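# Six arms sort coloured blocks onto matching tiles

## Task

Set every block onto a tile that matches its colour, resting on one full face and sharing its tile with no other block; a block held there only by a robot does not count. Finish with all grippers opened and the arms moved away from the blocks.

## Robot and tools

SETUP. Six identical i2rt Big YAM arms, named arm1 to arm6. Each has six revolute joints, a two-finger gripper and a wrist camera (armN_cam_wrist). With joints 1 and 6 at 0 and the hand level and pointing forward, the wrist camera rides on top of the hand and faces the fingertips. Two fixed room cameras, room_a and room_b, watch the scene. A hand reaches roughly 1.0 m from its joint1 axis. The arms act independently: a stalled arm does not hold up the others.

FRAME. Everything shares one scene frame with its origin on the floor and +z up. The hand point is midway between the fingertips. The hand's z axis runs along the fingers, and the fingers open and close along its y axis. No result prints where a robot's foot sits.

execute_actions(actions, cameras). actions is a list holding a single action, or empty to just read state and images. The action is an object keyed by arm name ("arm1" to "arm6"); each arm gets {"joints": {...}}. Inside, name any of joint1_rad, joint2_rad, joint3_rad, joint4_rad, joint5_rad, joint6_rad (radians) and gripper_m (metres). All values are absolute targets, not offsets from the current reading. Ranges, with the tolerance that counts as arrived: joint1_rad -2.879 to 2.879 (±0.045), spins the arm about its foot, positive counter-clockwise seen from above, 0 faces the way the foot faces. joint2_rad 0 to 3.141 (±0.14), shoulder; 0 has the upper arm lying back roughly flat, larger values lift it up and over to the front. joint3_rad 0 to 3.019 (±0.09), elbow; 0 is folded shut, larger opens. joint4_rad -1.692 to 1.57 (±0.055), hand pitch, positive tips fingers up. joint5_rad -1.57 to 1.57 (±0.03), sideways hand swing, positive toward the arm's right. joint6_rad -2.094 to 2.094 (±0.035), hand roll, positive clockwise viewed from behind the hand. gripper_m 0 to 0.093 (±0.003), the fingertip gap; each pad squeezes up to about 50 to 62 N, less on some grippers. Every named motion begins at once; each finishes when it finishes, and joints move at differing speeds, so the hand may sweep a wide arc between postures. One action runs at most 15 s. A joint or arm you leave out may still be driving at its earlier target. cameras lists the images to return (null, omitted or ["all"] gives all; [] gives none). Any unknown key, camera name or out-of-range number rejects the whole call and nothing moves.

wait(seconds): 0 to 10. Commands nothing new; returns state and images like an empty action.

zoom_image(camera, region): region is [x0, y0, x1, y1] in pixels of that camera's latest full image, top-left at (0, 0), no larger than 504 by 504. Only cameras that returned full images in the latest result can be zoomed.

read_manual(section): returns only licence/notice text ("licences"); it moves nothing.

finished_scene(scene): pass the current scene's number. It is final and reports whether the goal was met, then gives the next task if one follows. Call it only once blocks sit still on their own and the arms have released and backed off.

READING RESULTS. joint_positions gives current joint values; gripper_m equals joint7 plus joint8. The pictures line names the cameras in image order. joint_status tells how each commanded motion ended: off_target (stopped short, may still be pushing), contact_stop (target dropped, holding where it stopped), time_out (could not finish; it keeps a target no further than 0.375, 0.375, 0.113, 0.225, 0.075, 0.3 rad for joints 1 to 6 from where it stands and keeps pushing, moving on if the path frees up), not_followed (a self- and inter-arm clearance check blocked that arm's targets; the gripper part still runs, and the blocked targets may be retried on later actions until you send ones that pass). A "joint command not followed" line, often with a "cause:" line, marks that blocking; it never appears on calls without an action. on_its_own lists what the call did not command; "held at" there is the held target, not the joint's location. A joint carrying weight may droop. A target very near the current reading may produce no motion. To relieve a pushing joint, command its reported position.

HEAT. Holding loads warms motors, even while you are thinking. MOTOR HOT appears from 85 °C; at 100 °C an OVER-TEMPERATURE FAULT drops that whole arm, gripper included, until it cools, and its unfinished keys read limit_stop_at_motor_heat (resend those targets; the gap is no sign of contact). Some heat persists into the next task.

CAUTIONS. The arms do not stop on contact and can push very hard, which also overheats motors. A hard squeeze between two robots fails the task and ends the run; a hard hit may too. The clearance check can be late and ignores fingers, gripper housings and wrist cameras, and no line reports robots touching (object contact does not count). Never knock items off the work area or to the floor. Avoid drops, slips and slams. Loose objects may occasionally get nudged by something. After a stop result, later motion, wait and finished_scene calls in that same reply are skipped. While you think, robots keep their last command.

Each tool is called after "Request:" as name(argument=value, ...), one argument or row to a line, values as JSON.

## Session

I'll start by looking at the scene.

Request:
execute_actions(
  actions=[],
)

Scene clock: 0.00 s.
Motor temperatures (°C, as the motors report them): arm1=[21 19 20 21 19 19] | arm2=[20 21 19 19 21 20] | arm3=[20 19 18 19 20 19] | arm4=[20 20 21 21 19 19] | arm5=[21 19 19 20 21 20] | arm6=[19 21 19 20 21 19]
arm1.joint_positions: joint1_rad=+0.406 joint2_rad=+0.456 joint3_rad=+1.575 joint4_rad=-1.578 joint5_rad=-0.256 joint6_rad=-0.114 gripper_m=+0.094
arm1.joint_status: not commanded
arm1.hand: x=-0.1084 y=-0.0846 z=+1.2466 quat_wxyz=(-0.177, +0.794, -0.298, -0.500) (m; scene frame)
arm2.joint_positions: joint1_rad=+0.423 joint2_rad=+0.536 joint3_rad=+1.661 joint4_rad=-1.257 joint5_rad=-0.100 joint6_rad=-0.316 gripper_m=+0.095
arm2.joint_status: not commanded
arm2.hand: x=+1.1205 y=-0.2499 z=+1.3756 quat_wxyz=(-0.574, +0.544, -0.524, -0.316) (m; scene frame)
arm3.joint_positions: joint1_rad=+0.751 joint2_rad=+0.399 joint3_rad=+1.676 joint4_rad=-1.374 joint5_rad=-0.231 joint6_rad=-0.540 gripper_m=+0.094
arm3.joint_status: not commanded
arm3.hand: x=-0.2001 y=+0.9952 z=+1.3113 quat_wxyz=(-0.329, -0.387, -0.630, +0.587) (m; scene frame)
arm4.joint_positions: joint1_rad=-0.601 joint2_rad=+0.281 joint3_rad=+1.647 joint4_rad=-1.398 joint5_rad=-0.081 joint6_rad=-0.467 gripper_m=+0.095
arm4.joint_status: not commanded
arm4.hand: x=-1.0005 y=-0.7333 z=+1.3661 quat_wxyz=(-0.184, -0.541, -0.476, +0.669) (m; scene frame)
arm5.joint_positions: joint1_rad=+0.105 joint2_rad=+0.449 joint3_rad=+1.513 joint4_rad=-1.276 joint5_rad=-0.219 joint6_rad=-0.705 gripper_m=+0.094
arm5.joint_status: not commanded
arm5.hand: x=+1.3916 y=-1.5216 z=+1.2590 quat_wxyz=(-0.613, +0.298, -0.714, +0.160) (m; scene frame)
arm6.joint_positions: joint1_rad=-0.267 joint2_rad=+0.352 joint3_rad=+1.400 joint4_rad=-1.467 joint5_rad=+0.220 joint6_rad=+0.767 gripper_m=+0.095
arm6.joint_status: not commanded
arm6.hand: x=-1.0160 y=+1.8120 z=+1.2351 quat_wxyz=(-0.422, +0.018, -0.835, -0.352) (m; scene frame)
pictures: arm1_cam_wrist, arm2_cam_wrist, arm3_cam_wrist, arm4_cam_wrist, arm5_cam_wrist, arm6_cam_wrist, room_a, room_b
Images, in order (width x height): arm1_cam_wrist 504x504, arm2_cam_wrist 504x504, arm3_cam_wrist 504x504, arm4_cam_wrist 504x504, arm5_cam_wrist 504x504, arm6_cam_wrist 504x504, room_a 504x504, room_b 504x504.

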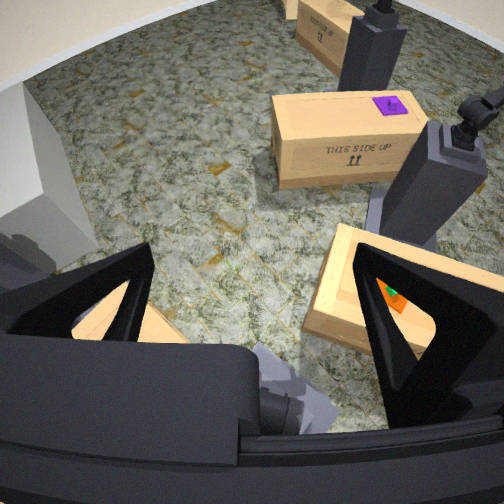

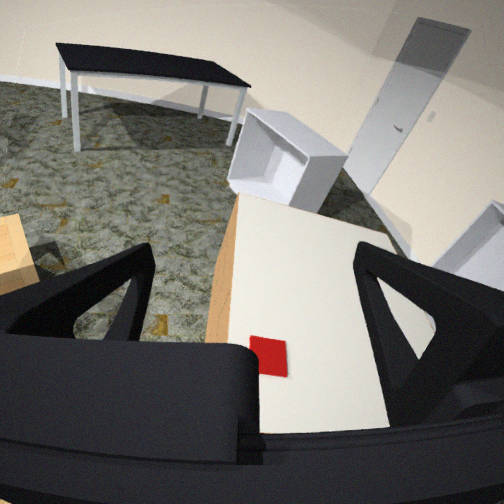

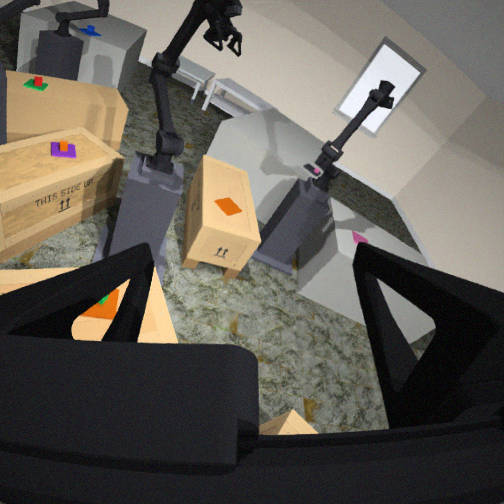

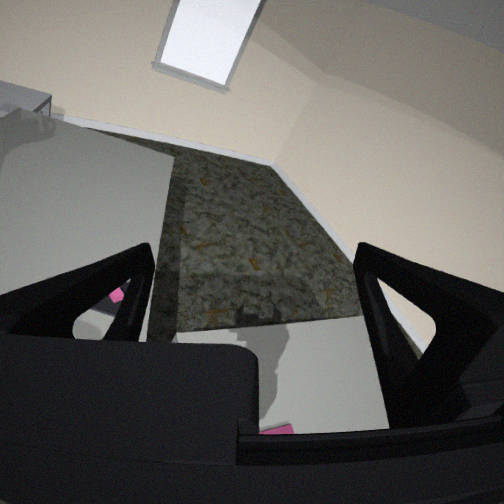

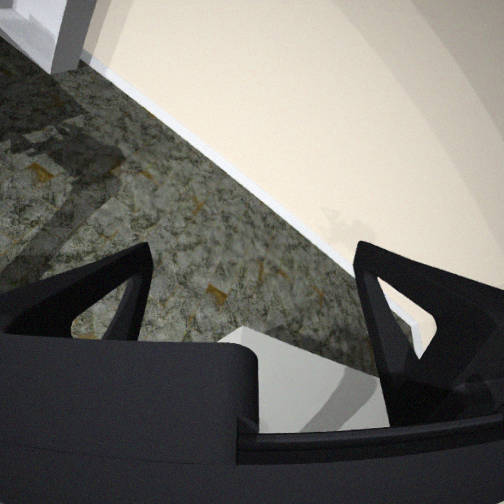

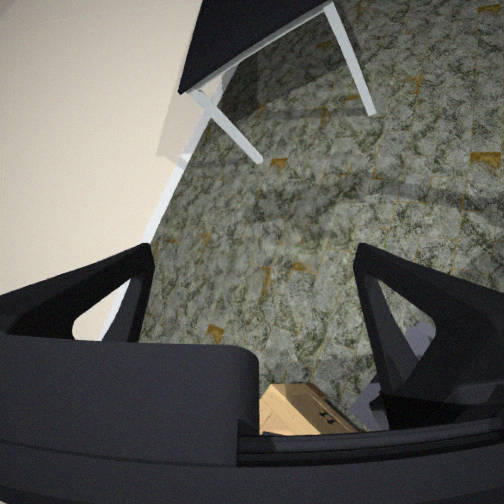

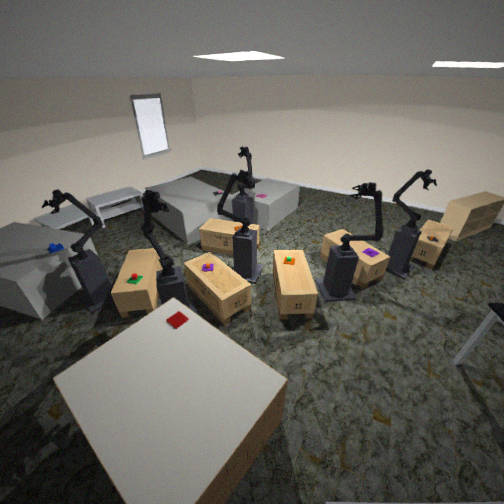

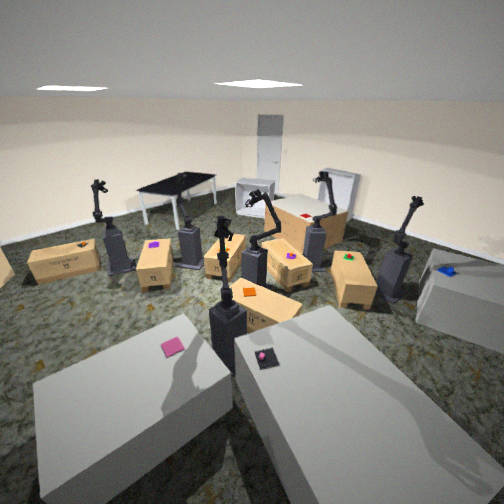

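Request:
zoom_image(
  camera="room_a",
  region=[0, 140, 252, 340],
)

Request:
zoom_image(
  camera="room_a",
  region=[252, 140, 504, 340],
)

Request:
zoom_image(
  camera="room_b",
  region=[0, 160, 252, 400],
)

Request:
zoom_image(
  camera="room_b",
  region=[200, 160, 504, 400],
)

Region (0, 140, 252, 340) of room_a's 504x504 image, scaled by 2.000, with more detail than that image has; it fills the top 400 rows of this view, and the rest is white.

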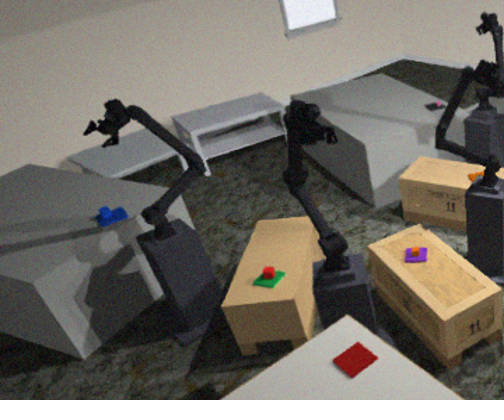

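Region (252, 140, 504, 340) of room_a's 504x504 image, scaled by 2.000, with more detail than that image has; it fills the top 400 rows of this view, and the rest is white.

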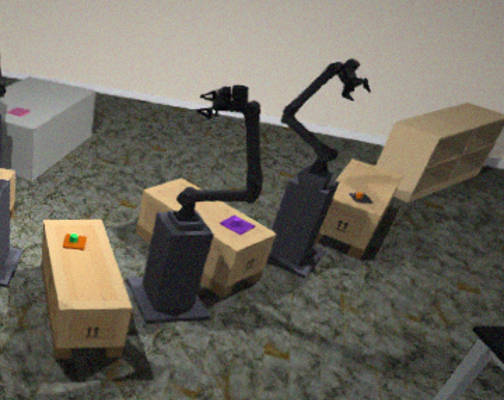

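Region (0, 160, 252, 400) of room_b's 504x504 image, scaled by 2.000, with more detail than that image has; it fills the top 480 rows of this view, and the rest is white.

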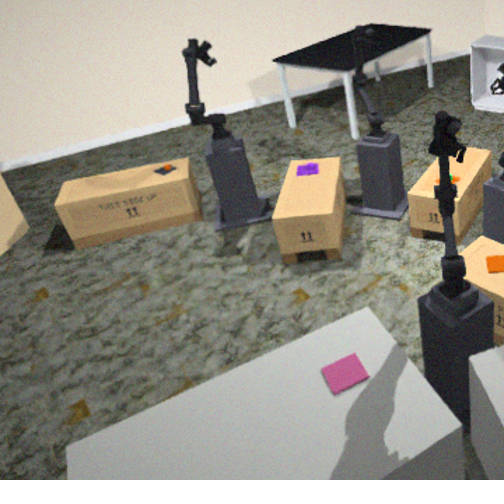

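Region (200, 160, 504, 400) of room_b's 504x504 image, scaled by 1.658, with more detail than that image has; it fills the top 398 rows of this view, and the rest is white.

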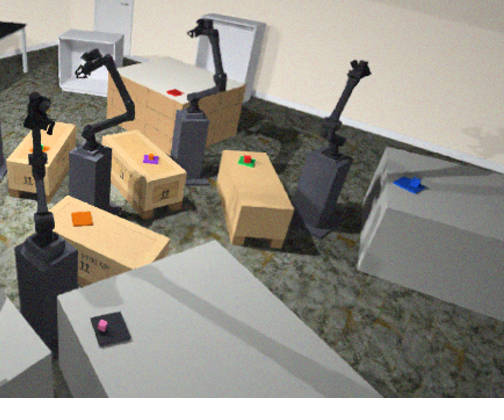

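Request:
execute_actions(
  actions=[
    {"arm1": {"joints": {"joint1_rad": 0.0, "joint2_rad": 1.3, "joint3_rad": 1.3, "joint4_rad": -1.571, "joint5_rad": 0, "joint6_rad": 0}}, "arm2": {"joints": {"joint1_rad": -2.21, "joint2_rad": 1.3, "joint3_rad": 1.3, "joint4_rad": -1.571, "joint5_rad": 0, "joint6_rad": 0}}, "arm3": {"joints": {"joint1_rad": -1.216, "joint2_rad": 1.3, "joint3_rad": 1.3, "joint4_rad": -1.571, "joint5_rad": 0, "joint6_rad": 0}}, "arm4": {"joints": {"joint1_rad": -0.1, "joint2_rad": 1.3, "joint3_rad": 1.3, "joint4_rad": -1.571, "joint5_rad": 0, "joint6_rad": 0}}, "arm5": {"joints": {"joint1_rad": -1.1, "joint2_rad": 1.3, "joint3_rad": 1.3, "joint4_rad": -1.571, "joint5_rad": 0, "joint6_rad": 0}}, "arm6": {"joints": {"joint1_rad": 0.95, "joint2_rad": 1.3, "joint3_rad": 1.3, "joint4_rad": -1.571, "joint5_rad": 0, "joint6_rad": 0}}},
  ],
)

Scene clock: 106.67 s.
Motor temperatures (°C, as the motors report them): arm1=[21 19 23 21 19 19] | arm2=[20 22 22 19 21 20] | arm3=[20 19 19 19 20 19] | arm4=[20 21 22 21 19 19] | arm5=[21 20 22 20 21 20] | arm6=[19 21 22 20 21 19]
arm1.joint_positions: joint1_rad=+0.003 joint2_rad=+1.300 joint3_rad=+1.292 joint4_rad=-1.573 joint5_rad=-0.004 joint6_rad=-0.008 gripper_m=+0.094
arm1.joint_status: all done
arm1.hand: x=-0.0859 y=+0.2162 z=+0.9127 quat_wxyz=(+0.008, +0.771, -0.637, +0.007) (m; scene frame)
arm2.joint_positions: joint1_rad=-2.207 joint2_rad=+1.311 joint3_rad=+1.278 joint4_rad=-1.558 joint5_rad=-0.001 joint6_rad=-0.008 gripper_m=+0.095
arm2.joint_status: all done
arm2.hand: x=+1.1385 y=-0.7525 z=+0.9410 quat_wxyz=(+0.006, -0.650, -0.760, -0.002) (m; scene frame)
arm3.joint_positions: joint1_rad=-1.217 joint2_rad=+1.311 joint3_rad=+1.277 joint4_rad=-1.563 joint5_rad=-0.001 joint6_rad=-0.011 gripper_m=+0.094
arm3.joint_status: all done
arm3.hand: x=-0.5058 y=+1.2812 z=+0.8806 quat_wxyz=(-0.004, -0.946, +0.324, -0.017) (m; scene frame)
arm4.joint_positions: joint1_rad=-0.108 joint2_rad=+1.293 joint3_rad=+1.306 joint4_rad=-1.556 joint5_rad=-0.001 joint6_rad=-0.011 gripper_m=+0.095
arm4.joint_status: all done
arm4.hand: x=-1.0697 y=-1.0924 z=+0.9709 quat_wxyz=(-0.014, -0.761, -0.648, +0.005) (m; scene frame)
arm5.joint_positions: joint1_rad=-1.103 joint2_rad=+1.314 joint3_rad=+1.293 joint4_rad=-1.557 joint5_rad=-0.002 joint6_rad=-0.013 gripper_m=+0.094
arm5.joint_status: all done
arm5.hand: x=+1.3609 y=-1.9012 z=+0.8768 quat_wxyz=(+0.002, -0.597, -0.802, -0.008) (m; scene frame)
arm6.joint_positions: joint1_rad=+0.952 joint2_rad=+1.302 joint3_rad=+1.288 joint4_rad=-1.555 joint5_rad=+0.001 joint6_rad=+0.008 gripper_m=+0.095
arm6.joint_status: all done
arm6.hand: x=-1.3149 y=+2.0563 z=+0.9415 quat_wxyz=(-0.002, +0.884, -0.468, -0.002) (m; scene frame)
pictures: arm1_cam_wrist, arm2_cam_wrist, arm3_cam_wrist, arm4_cam_wrist, arm5_cam_wrist, arm6_cam_wrist, room_a, room_b
Images, in order (width x height): arm1_cam_wrist 504x504, arm2_cam_wrist 504x504, arm3_cam_wrist 504x504, arm4_cam_wrist 504x504, arm5_cam_wrist 504x504, arm6_cam_wrist 504x504, room_a 504x504, room_b 504x504.

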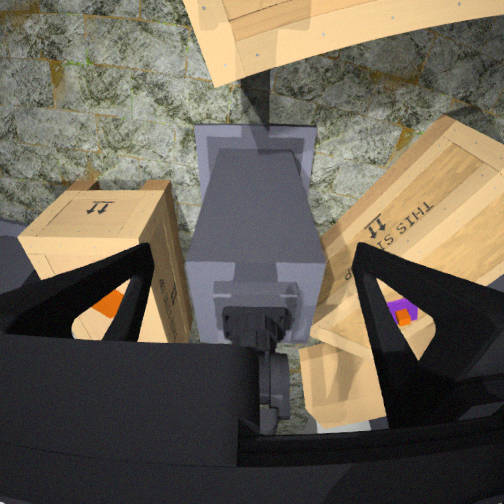

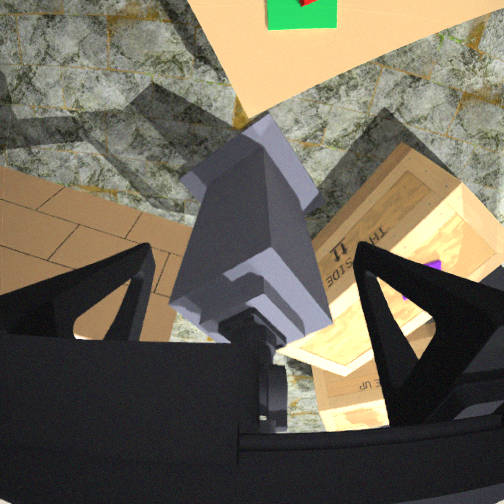

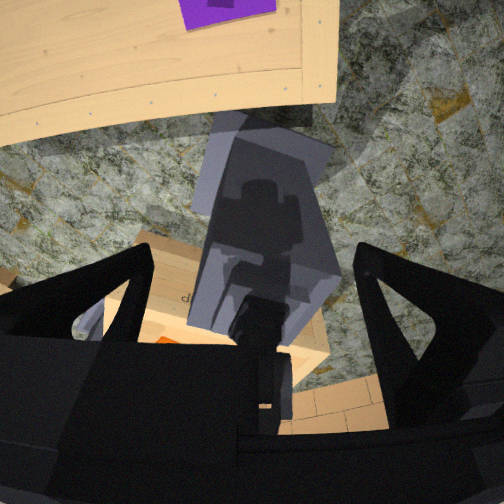

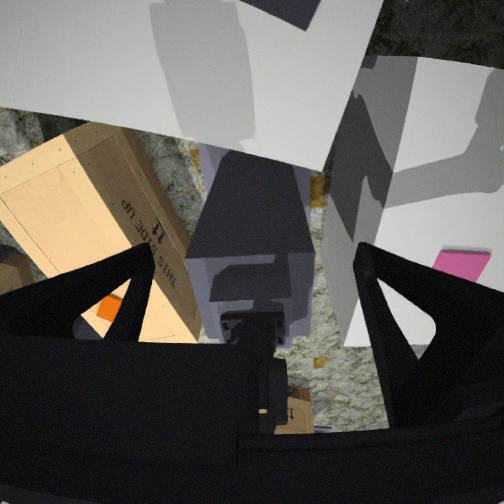

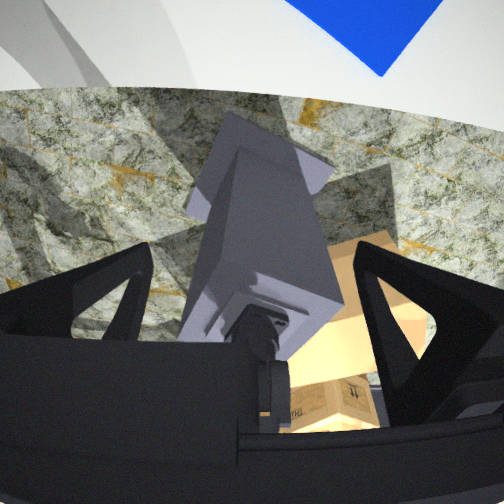

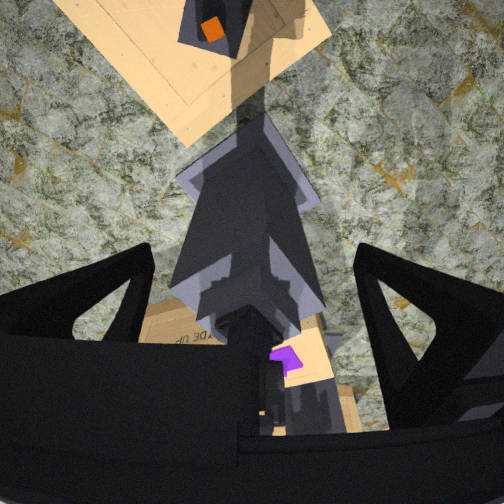

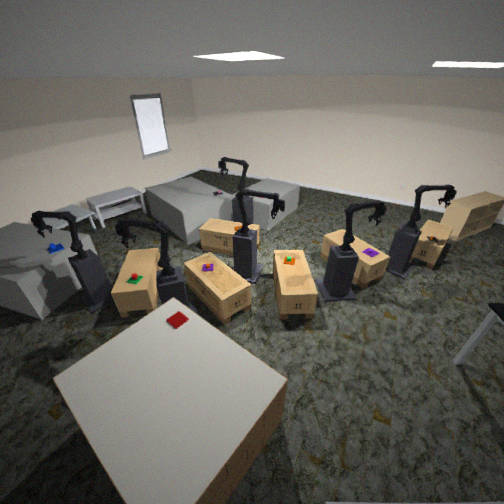

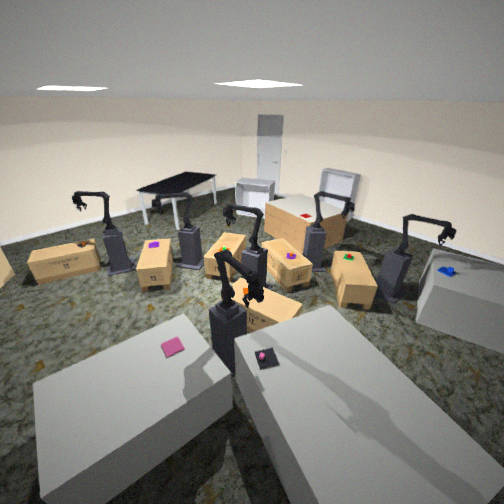

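Request:
execute_actions(
  actions=[
    {"arm1": {"joints": {"joint1_rad": 0.0, "joint2_rad": 2.019, "joint3_rad": 1.624, "joint4_rad": -1.176}}, "arm2": {"joints": {"joint1_rad": -2.39, "joint2_rad": 1.83, "joint3_rad": 1.329, "joint4_rad": -1.07}}, "arm3": {"joints": {"joint1_rad": -1.15, "joint2_rad": 2.019, "joint3_rad": 1.624, "joint4_rad": -1.176}}, "arm4": {"joints": {"joint1_rad": -0.15, "joint2_rad": 1.87, "joint3_rad": 1.931, "joint4_rad": -1.632}}, "arm5": {"joints": {"joint1_rad": -1.4, "joint4_rad": -0.9}}, "arm6": {"joints": {"joint1_rad": 1.095, "joint2_rad": 1.83, "joint3_rad": 1.329, "joint4_rad": -1.07}}},
  ],
  cameras=["arm1_cam_wrist", "arm2_cam_wrist", "arm3_cam_wrist", "arm4_cam_wrist", "arm5_cam_wrist", "arm6_cam_wrist"],
)

Scene clock: 151.90 s.
Motor temperatures (°C, as the motors report them): arm1=[21 20 26 21 19 19] | arm2=[20 22 26 19 21 20] | arm3=[20 20 23 19 20 19] | arm4=[20 21 26 21 19 19] | arm5=[21 21 23 20 21 21] | arm6=[19 22 24 20 21 19]
arm1.joint_positions: joint1_rad=+0.003 joint2_rad=+2.018 joint3_rad=+1.605 joint4_rad=-1.184 joint5_rad=-0.004 joint6_rad=-0.008 gripper_m=+0.094
arm1.joint_status: all done
arm1.hand: x=-0.1260 y=+0.4349 z=+0.6888 quat_wxyz=(+0.013, +0.771, -0.637, +0.013) (m; scene frame)
arm2.joint_positions: joint1_rad=-2.396 joint2_rad=+1.844 joint3_rad=+1.292 joint4_rad=-1.084 joint5_rad=-0.001 joint6_rad=-0.008 gripper_m=+0.095
arm2.joint_status: all done
arm2.hand: x=+1.0629 y=-0.8899 z=+0.7184 quat_wxyz=(+0.020, -0.719, -0.695, -0.019) (m; scene frame)
arm3.joint_positions: joint1_rad=-1.149 joint2_rad=+2.040 joint3_rad=+1.598 joint4_rad=-1.182 joint5_rad=-0.001 joint6_rad=-0.011 gripper_m=+0.094
arm3.joint_status: all done
arm3.hand: x=-0.6999 y=+1.3859 z=+0.6524 quat_wxyz=(-0.007, -0.956, +0.291, -0.030) (m; scene frame)
arm4.joint_positions: joint1_rad=-0.140 joint2_rad=+1.870 joint3_rad=+1.877 joint4_rad=-1.624 joint5_rad=-0.001 joint6_rad=-0.010 gripper_m=+0.095
arm4.joint_status: all done
arm4.hand: x=-1.1205 y=-1.2830 z=+0.9277 quat_wxyz=(+0.010, -0.771, -0.636, -0.023) (m; scene frame)
arm5.joint_positions: joint1_rad=-1.408 joint2_rad=+1.314 joint3_rad=+1.293 joint4_rad=-0.923 joint5_rad=-0.002 joint6_rad=-0.012 gripper_m=+0.094
arm5.joint_status: all done
arm5.hand: x=+1.2447 y=-2.0617 z=+0.9214 quat_wxyz=(-0.214, -0.679, -0.668, +0.217) (m; scene frame)
arm6.joint_positions: joint1_rad=+1.104 joint2_rad=+1.841 joint3_rad=+1.307 joint4_rad=-1.087 joint5_rad=+0.001 joint6_rad=+0.007 gripper_m=+0.095
arm6.joint_status: all done
arm6.hand: x=-1.4516 y=+2.1206 z=+0.7163 quat_wxyz=(+0.008, +0.917, -0.399, +0.022) (m; scene frame)
pictures: arm1_cam_wrist, arm2_cam_wrist, arm3_cam_wrist, arm4_cam_wrist, arm5_cam_wrist, arm6_cam_wrist
Images, in order (width x height): arm1_cam_wrist 504x504, arm2_cam_wrist 504x504, arm3_cam_wrist 504x504, arm4_cam_wrist 504x504, arm5_cam_wrist 504x504, arm6_cam_wrist 504x504.

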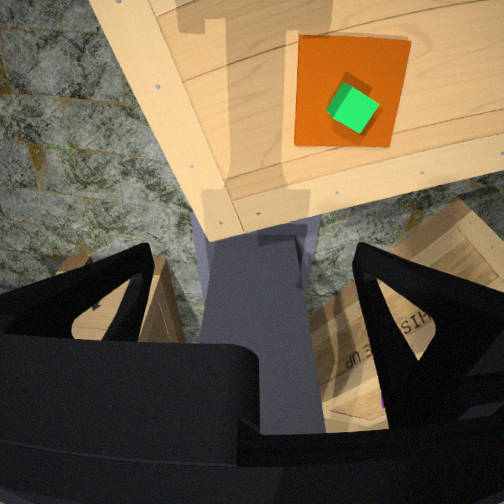

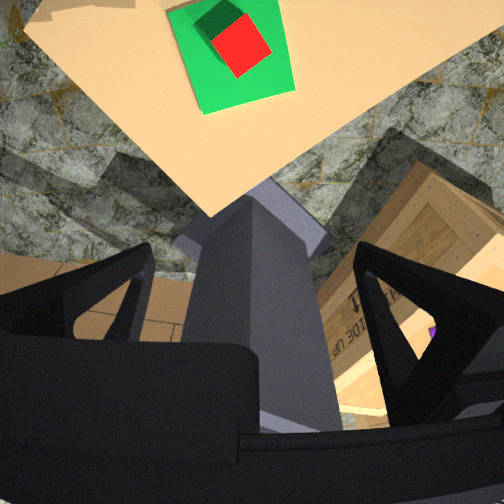

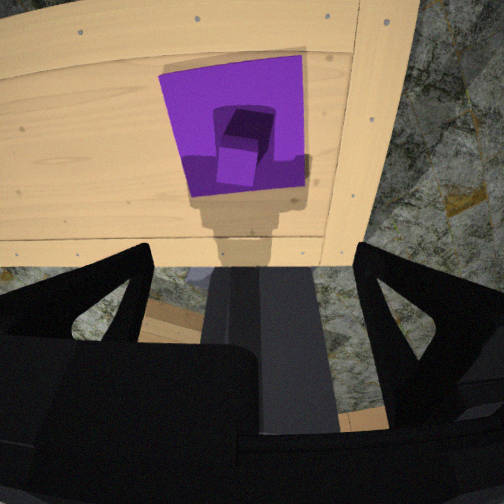

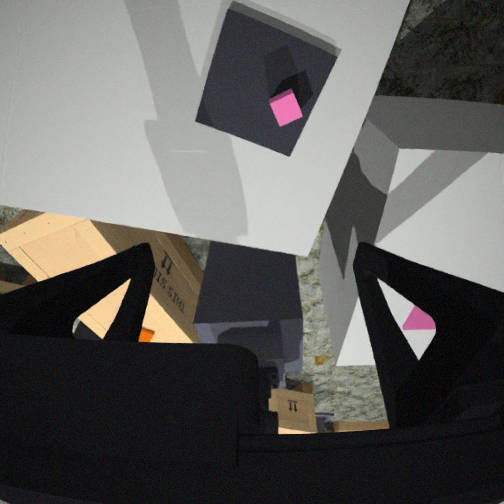

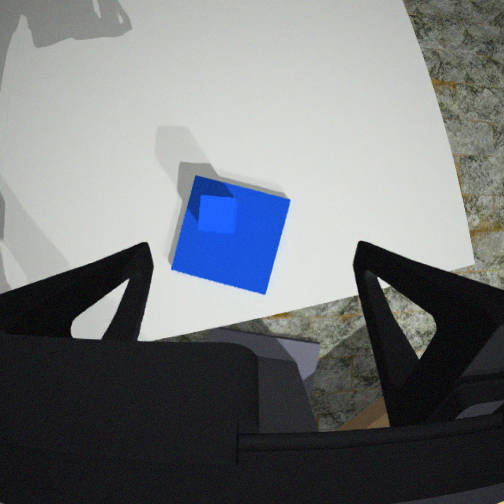

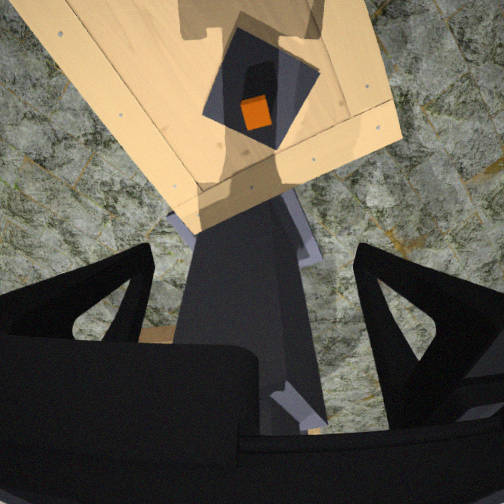

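Request:
zoom_image(
  camera="arm5_cam_wrist",
  region=[150, 150, 310, 310],
)

Request:
zoom_image(
  camera="arm2_cam_wrist",
  region=[150, 0, 310, 130],
)

Request:
zoom_image(
  camera="arm6_cam_wrist",
  region=[180, 10, 340, 170],
)

Request:
zoom_image(
  camera="arm1_cam_wrist",
  region=[270, 10, 430, 170],
)

Request:
zoom_image(
  camera="arm4_cam_wrist",
  region=[180, 0, 350, 170],
)

Region (150, 150, 310, 310) of arm5_cam_wrist's 504x504 image, scaled by 3.150, with more detail than that image has.

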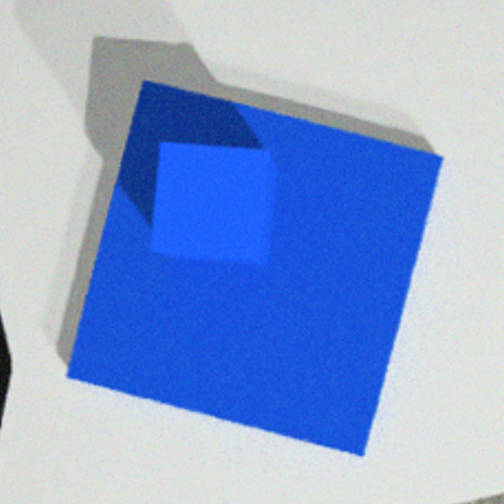

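Region (150, 0, 310, 130) of arm2_cam_wrist's 504x504 image, scaled by 3.150, with more detail than that image has; it fills the top 410 rows of this view, and the rest is white.

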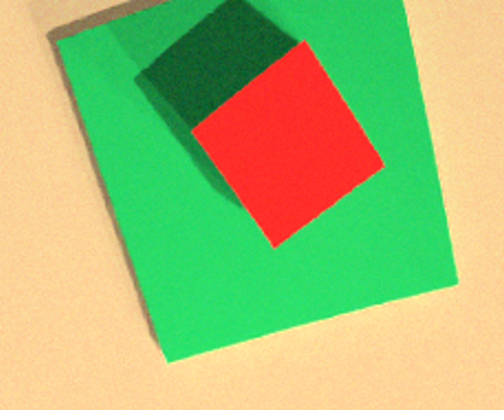

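Region (180, 10, 340, 170) of arm6_cam_wrist's 504x504 image, scaled by 3.150, with more detail than that image has.

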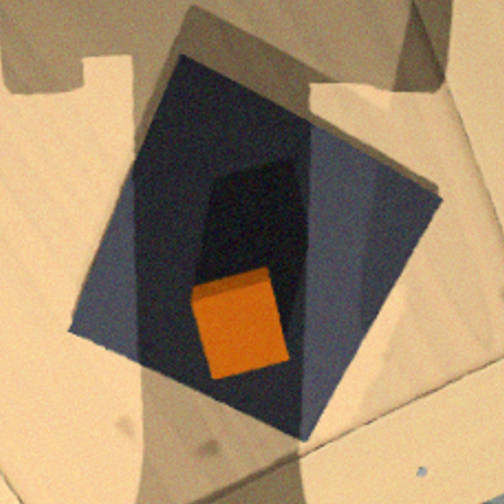

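Region (270, 10, 430, 170) of arm1_cam_wrist's 504x504 image, scaled by 3.150, with more detail than that image has.

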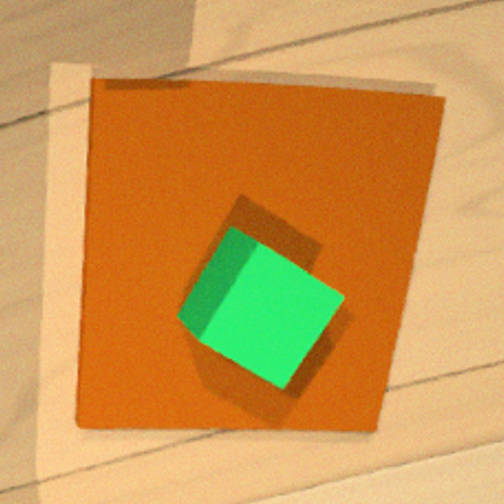

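Region (180, 0, 350, 170) of arm4_cam_wrist's 504x504 image, scaled by 2.965, with more detail than that image has.

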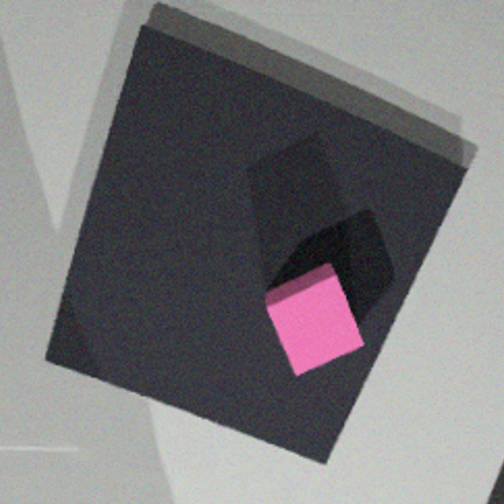

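Request:
execute_actions(
  actions=[
    {"arm1": {"joints": {"joint1_rad": -0.157, "joint2_rad": 2.223, "joint3_rad": 1.675, "joint4_rad": -0.995, "joint6_rad": 0.0}}, "arm2": {"joints": {"joint1_rad": -2.378, "joint2_rad": 2.202, "joint3_rad": 1.53, "joint4_rad": -0.836}}, "arm3": {"joints": {"joint1_rad": -0.867, "joint2_rad": 0.6, "joint3_rad": 0.8, "joint4_rad": -1.0}}, "arm4": {"joints": {"joint1_rad": -0.2, "joint2_rad": 1.94, "joint3_rad": 1.71, "joint4_rad": -1.335}}, "arm5": {"joints": {"joint2_rad": 0.6, "joint3_rad": 0.8, "joint4_rad": -1.0}}, "arm6": {"joints": {"joint1_rad": 1.09, "joint2_rad": 2.097, "joint3_rad": 1.224, "joint4_rad": -0.66}}},
  ],
  cameras=["arm1_cam_wrist", "arm2_cam_wrist", "arm3_cam_wrist", "arm4_cam_wrist", "arm6_cam_wrist", "room_a", "room_b"],
)

Scene clock: 245.67 s.
Motor temperatures (°C, as the motors report them): arm1=[21 23 27 21 19 19] | arm2=[20 25 27 19 21 20] | arm3=[20 23 24 19 20 19] | arm4=[20 24 32 21 19 19] | arm5=[21 21 25 21 21 21] | arm6=[19 23 24 20 21 19]
arm1.joint_positions: joint1_rad=-0.156 joint2_rad=+2.229 joint3_rad=+1.656 joint4_rad=-1.005 joint5_rad=-0.001 joint6_rad=-0.006 gripper_m=+0.094
arm1.joint_status: all done
arm1.hand: x=-0.0325 y=+0.4793 z=+0.5802 quat_wxyz=(+0.006, +0.717, -0.697, +0.007) (m; scene frame)
arm2.joint_positions: joint1_rad=-2.391 joint2_rad=+2.222 joint3_rad=+1.508 joint4_rad=-0.847 joint5_rad=-0.001 joint6_rad=-0.008 gripper_m=+0.095
arm2.joint_status: all done
arm2.hand: x=+1.0615 y=-0.9888 z=+0.5825 quat_wxyz=(-0.005, -0.717, -0.697, +0.008) (m; scene frame)
arm3.joint_positions: joint1_rad=-0.867 joint2_rad=+0.594 joint3_rad=+0.793 joint4_rad=-1.003 joint5_rad=-0.002 joint6_rad=-0.010 gripper_m=+0.094
arm3.joint_status: all done
arm3.hand: x=-0.4964 y=+1.1457 z=+0.9229 quat_wxyz=(+0.061, -0.918, +0.142, +0.364) (m; scene frame)
arm4.joint_positions: joint1_rad=-0.199 joint2_rad=+1.940 joint3_rad=+1.717 joint4_rad=-1.351 joint5_rad=-0.001 joint6_rad=-0.010 gripper_m=+0.095
arm4.joint_status: all done
arm4.hand: x=-1.1581 y=-1.2994 z=+0.8263 quat_wxyz=(-0.004, -0.790, -0.613, -0.006) (m; scene frame)
arm5.joint_positions: joint1_rad=-1.408 joint2_rad=+0.594 joint3_rad=+0.803 joint4_rad=-0.990 joint5_rad=-0.002 joint6_rad=-0.012 gripper_m=+0.094
arm5.joint_status: all done
arm5.hand: x=+1.2508 y=-1.8386 z=+0.9215 quat_wxyz=(-0.267, -0.660, -0.648, +0.272) (m; scene frame)
arm6.joint_positions: joint1_rad=+1.099 joint2_rad=+2.112 joint3_rad=+1.206 joint4_rad=-0.677 joint5_rad=+0.001 joint6_rad=+0.007 gripper_m=+0.095
arm6.joint_status: all done
arm6.hand: x=-1.4522 y=+2.1248 z=+0.5527 quat_wxyz=(+0.001, +0.916, -0.401, +0.005) (m; scene frame)
pictures: arm1_cam_wrist, arm2_cam_wrist, arm3_cam_wrist, arm4_cam_wrist, arm6_cam_wrist, room_a, room_b
Images, in order (width x height): arm1_cam_wrist 504x504, arm2_cam_wrist 504x504, arm3_cam_wrist 504x504, arm4_cam_wrist 504x504, arm6_cam_wrist 504x504, room_a 504x504, room_b 504x504.

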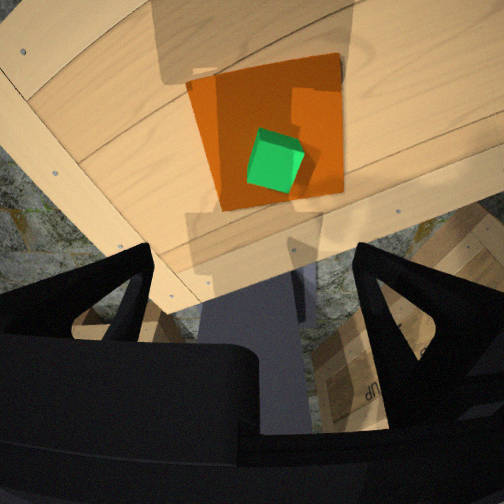

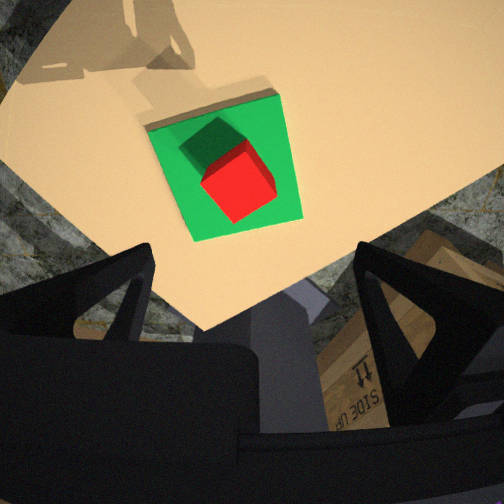

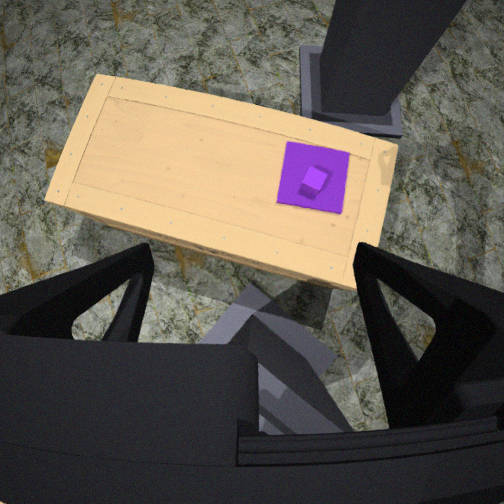

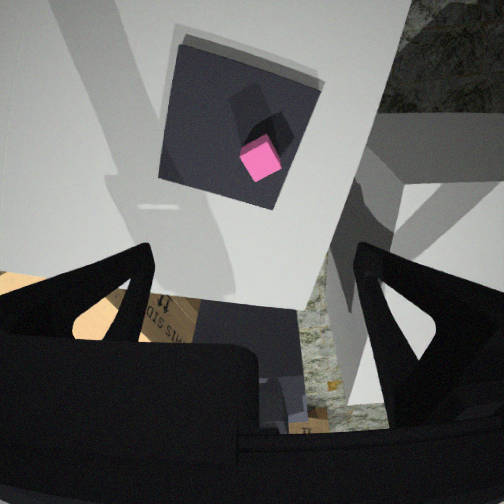

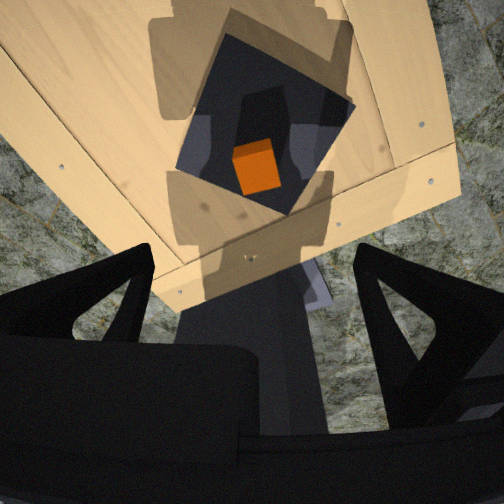

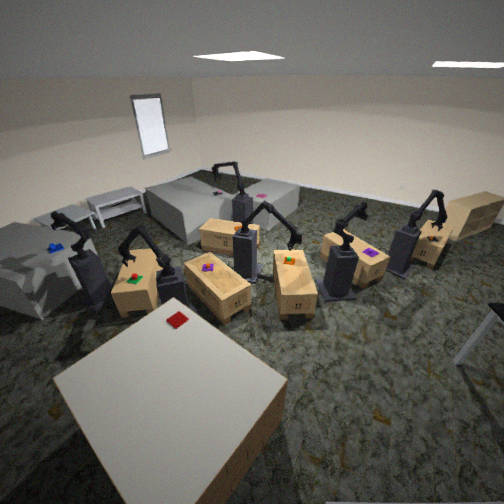

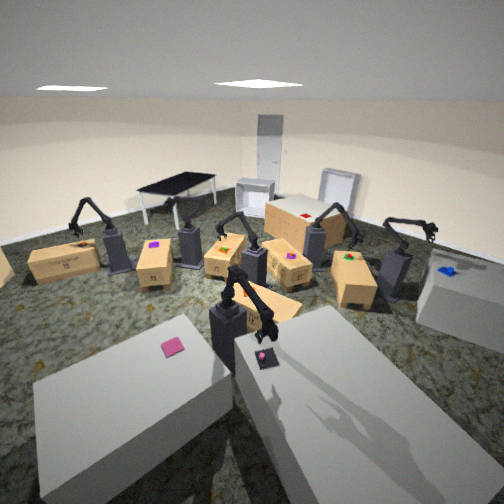

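Request:
zoom_image(
  camera="room_a",
  region=[100, 200, 330, 330],
)

Request:
zoom_image(
  camera="room_b",
  region=[190, 200, 390, 390],
)

Region (100, 200, 330, 330) of room_a's 504x504 image, scaled by 2.191, with more detail than that image has; it fills the top 285 rows of this view, and the rest is white.

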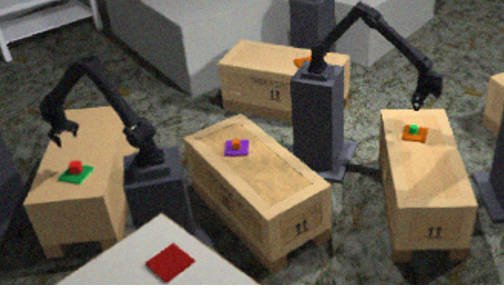

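Region (190, 200, 390, 390) of room_b's 504x504 image, scaled by 2.520, with more detail than that image has; it fills the top 479 rows of this view, and the rest is white.

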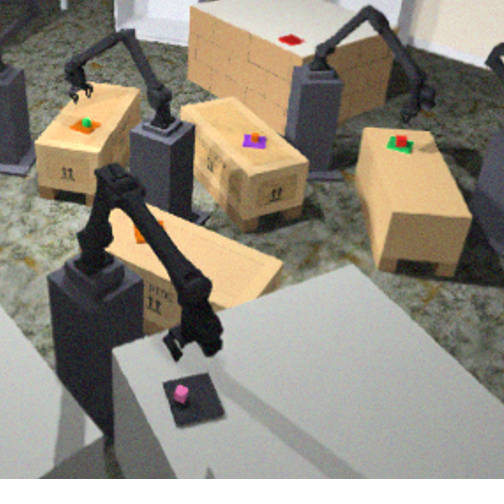

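Request:
zoom_image(
  camera="arm1_cam_wrist",
  region=[170, 40, 370, 240],
)

Request:
zoom_image(
  camera="arm2_cam_wrist",
  region=[130, 70, 330, 270],
)

Request:
zoom_image(
  camera="arm4_cam_wrist",
  region=[140, 20, 340, 220],
)

Request:
zoom_image(
  camera="arm6_cam_wrist",
  region=[160, 20, 370, 230],
)

Region (170, 40, 370, 240) of arm1_cam_wrist's 504x504 image, scaled by 2.520, with more detail than that image has.

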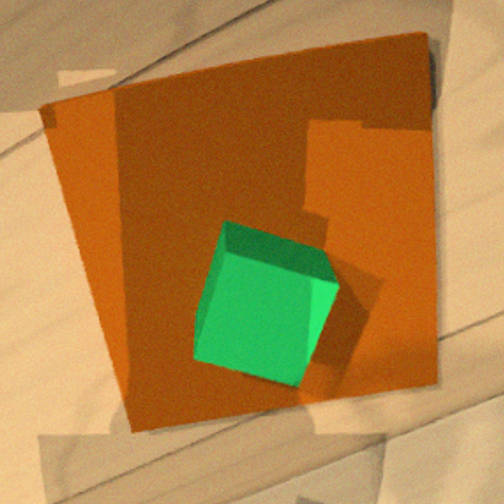

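Region (130, 70, 330, 270) of arm2_cam_wrist's 504x504 image, scaled by 2.520, with more detail than that image has.

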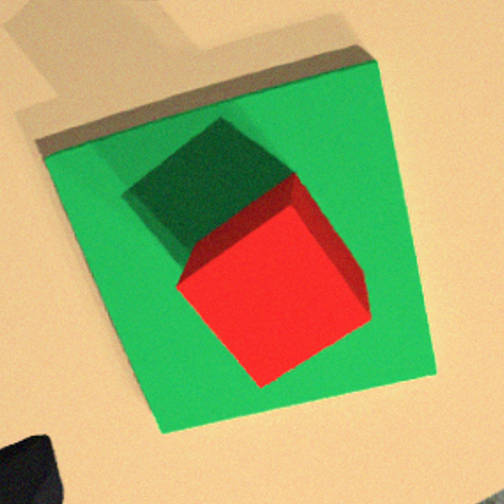

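Region (140, 20, 340, 220) of arm4_cam_wrist's 504x504 image, scaled by 2.520, with more detail than that image has.

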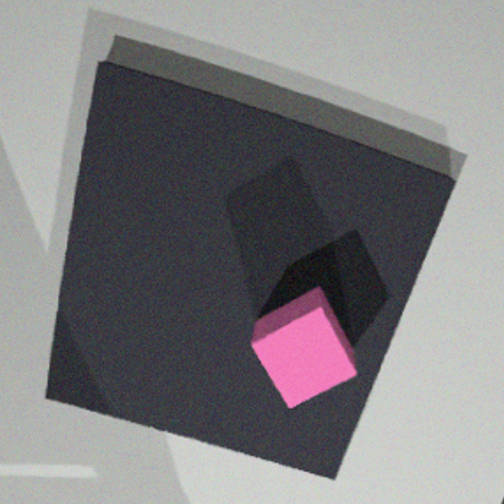

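Region (160, 20, 370, 230) of arm6_cam_wrist's 504x504 image, scaled by 2.400, with more detail than that image has.

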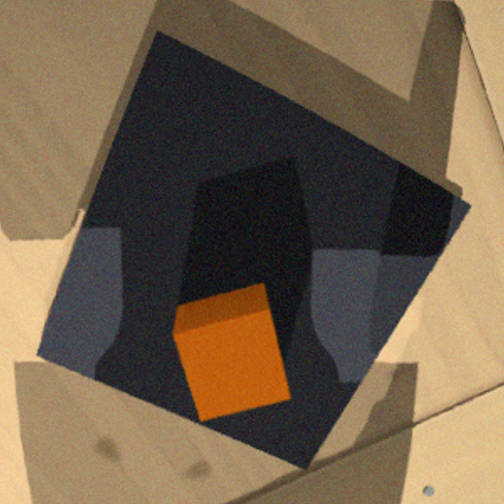

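Request:
execute_actions(
  actions=[
    {"arm1": {"joints": {"joint1_rad": -0.188, "joint2_rad": 2.378, "joint3_rad": 1.641, "joint4_rad": -0.81, "joint6_rad": 0.29}}, "arm2": {"joints": {"joint1_rad": -2.362, "joint2_rad": 2.338, "joint3_rad": 1.497, "joint4_rad": -0.678, "joint6_rad": -0.6}}, "arm4": {"joints": {"joint1_rad": -0.22, "joint2_rad": 1.965, "joint3_rad": 1.535, "joint4_rad": -1.135, "joint6_rad": -0.5}}, "arm6": {"joints": {"joint1_rad": 1.08, "joint2_rad": 2.24, "joint3_rad": 1.243, "joint4_rad": -0.522, "joint6_rad": -0.26}}},
  ],
  cameras=["arm1_cam_wrist", "arm2_cam_wrist", "arm4_cam_wrist", "arm6_cam_wrist", "room_a", "room_b"],
)

Scene clock: 359.30 s.
Motor temperatures (°C, as the motors report them): arm1=[21 26 28 21 19 19] | arm2=[20 28 27 19 21 20] | arm3=[20 20 25 19 20 19] | arm4=[20 26 29 21 19 19] | arm5=[21 20 26 20 21 21] | arm6=[19 25 23 20 21 19]
arm1.joint_positions: joint1_rad=-0.186 joint2_rad=+2.387 joint3_rad=+1.632 joint4_rad=-0.820 joint5_rad=-0.001 joint6_rad=+0.282 gripper_m=+0.094
arm1.joint_status: all done
arm1.hand: x=-0.0136 y=+0.4735 z=+0.4779 quat_wxyz=(+0.004, +0.598, -0.802, +0.007) (m; scene frame)
arm2.joint_positions: joint1_rad=-2.371 joint2_rad=+2.340 joint3_rad=+1.489 joint4_rad=-0.693 joint5_rad=-0.001 joint6_rad=-0.590 gripper_m=+0.095
arm2.joint_status: all done
arm2.hand: x=+1.0728 y=-0.9860 z=+0.5102 quat_wxyz=(-0.007, -0.478, -0.878, +0.017) (m; scene frame)
arm3.joint_positions: joint1_rad=-0.867 joint2_rad=+0.594 joint3_rad=+0.793 joint4_rad=-1.003 joint5_rad=-0.002 joint6_rad=-0.010 gripper_m=+0.094
arm3.joint_status: not commanded
arm3.hand: x=-0.4964 y=+1.1457 z=+0.9229 quat_wxyz=(+0.061, -0.918, +0.142, +0.364) (m; scene frame)
arm4.joint_positions: joint1_rad=-0.207 joint2_rad=+1.955 joint3_rad=+1.544 joint4_rad=-1.151 joint5_rad=-0.001 joint6_rad=-0.489 gripper_m=+0.095
arm4.joint_status: all done
arm4.hand: x=-1.1580 y=-1.2842 z=+0.7556 quat_wxyz=(-0.008, -0.625, -0.780, +0.000) (m; scene frame)
arm5.joint_positions: joint1_rad=-1.408 joint2_rad=+0.594 joint3_rad=+0.803 joint4_rad=-0.990 joint5_rad=-0.002 joint6_rad=-0.012 gripper_m=+0.094
arm5.joint_status: not commanded
arm5.hand: x=+1.2508 y=-1.8386 z=+0.9215 quat_wxyz=(-0.267, -0.660, -0.648, +0.272) (m; scene frame)
arm6.joint_positions: joint1_rad=+1.087 joint2_rad=+2.240 joint3_rad=+1.230 joint4_rad=-0.539 joint5_rad=+0.001 joint6_rad=-0.252 gripper_m=+0.095
arm6.joint_status: all done
arm6.hand: x=-1.4549 y=+2.1372 z=+0.4951 quat_wxyz=(-0.007, +0.958, -0.286, -0.010) (m; scene frame)
pictures: arm1_cam_wrist, arm2_cam_wrist, arm4_cam_wrist, arm6_cam_wrist, room_a, room_b
Images, in order (width x height): arm1_cam_wrist 504x504, arm2_cam_wrist 504x504, arm4_cam_wrist 504x504, arm6_cam_wrist 504x504, room_a 504x504, room_b 504x504.

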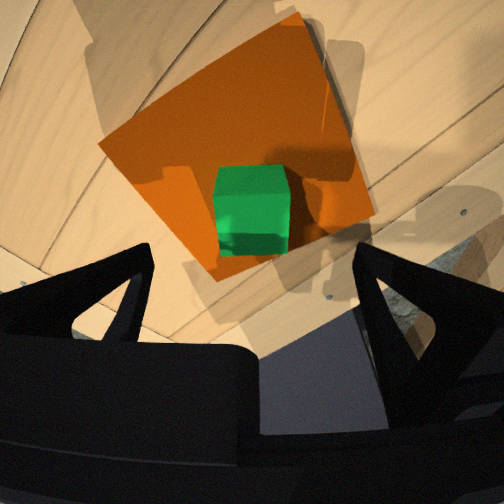

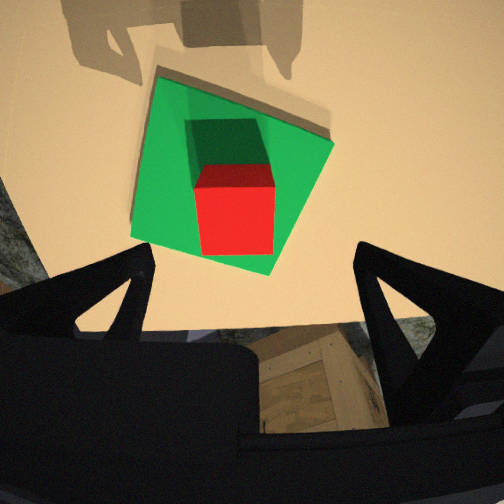

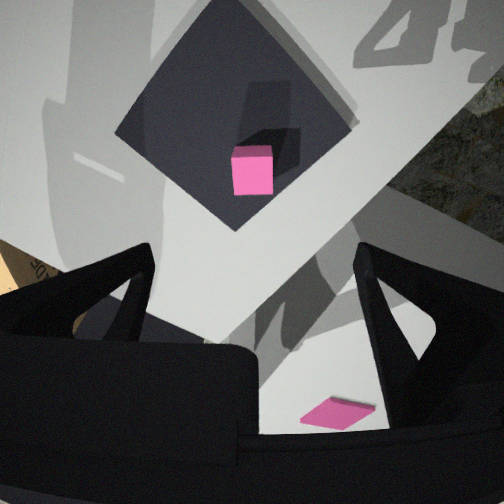

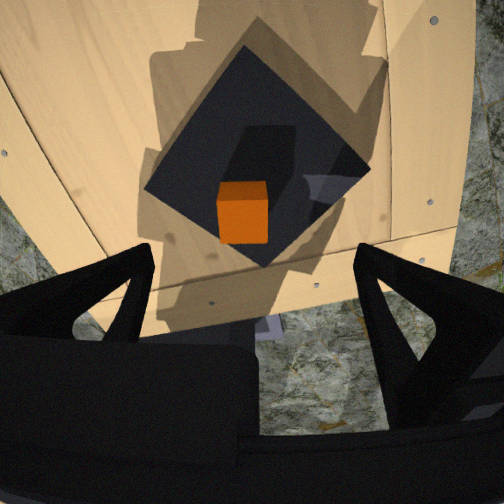

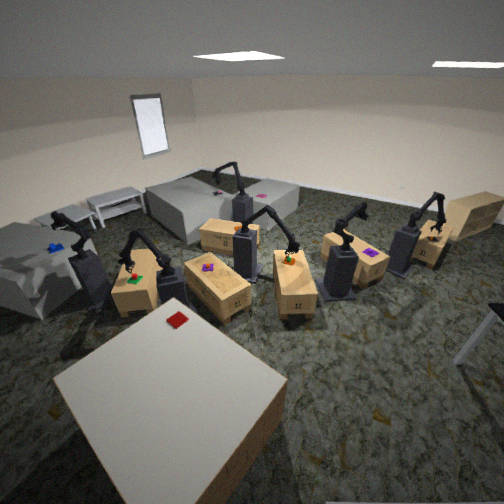

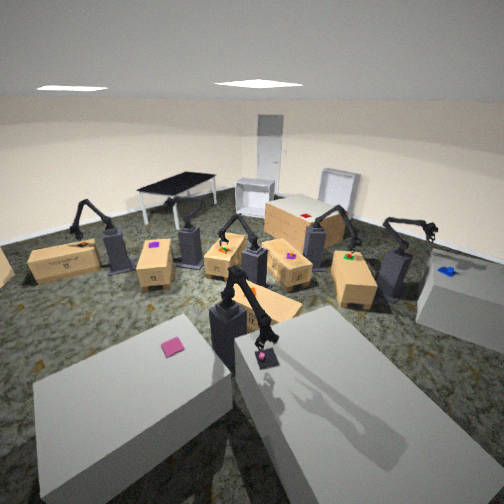

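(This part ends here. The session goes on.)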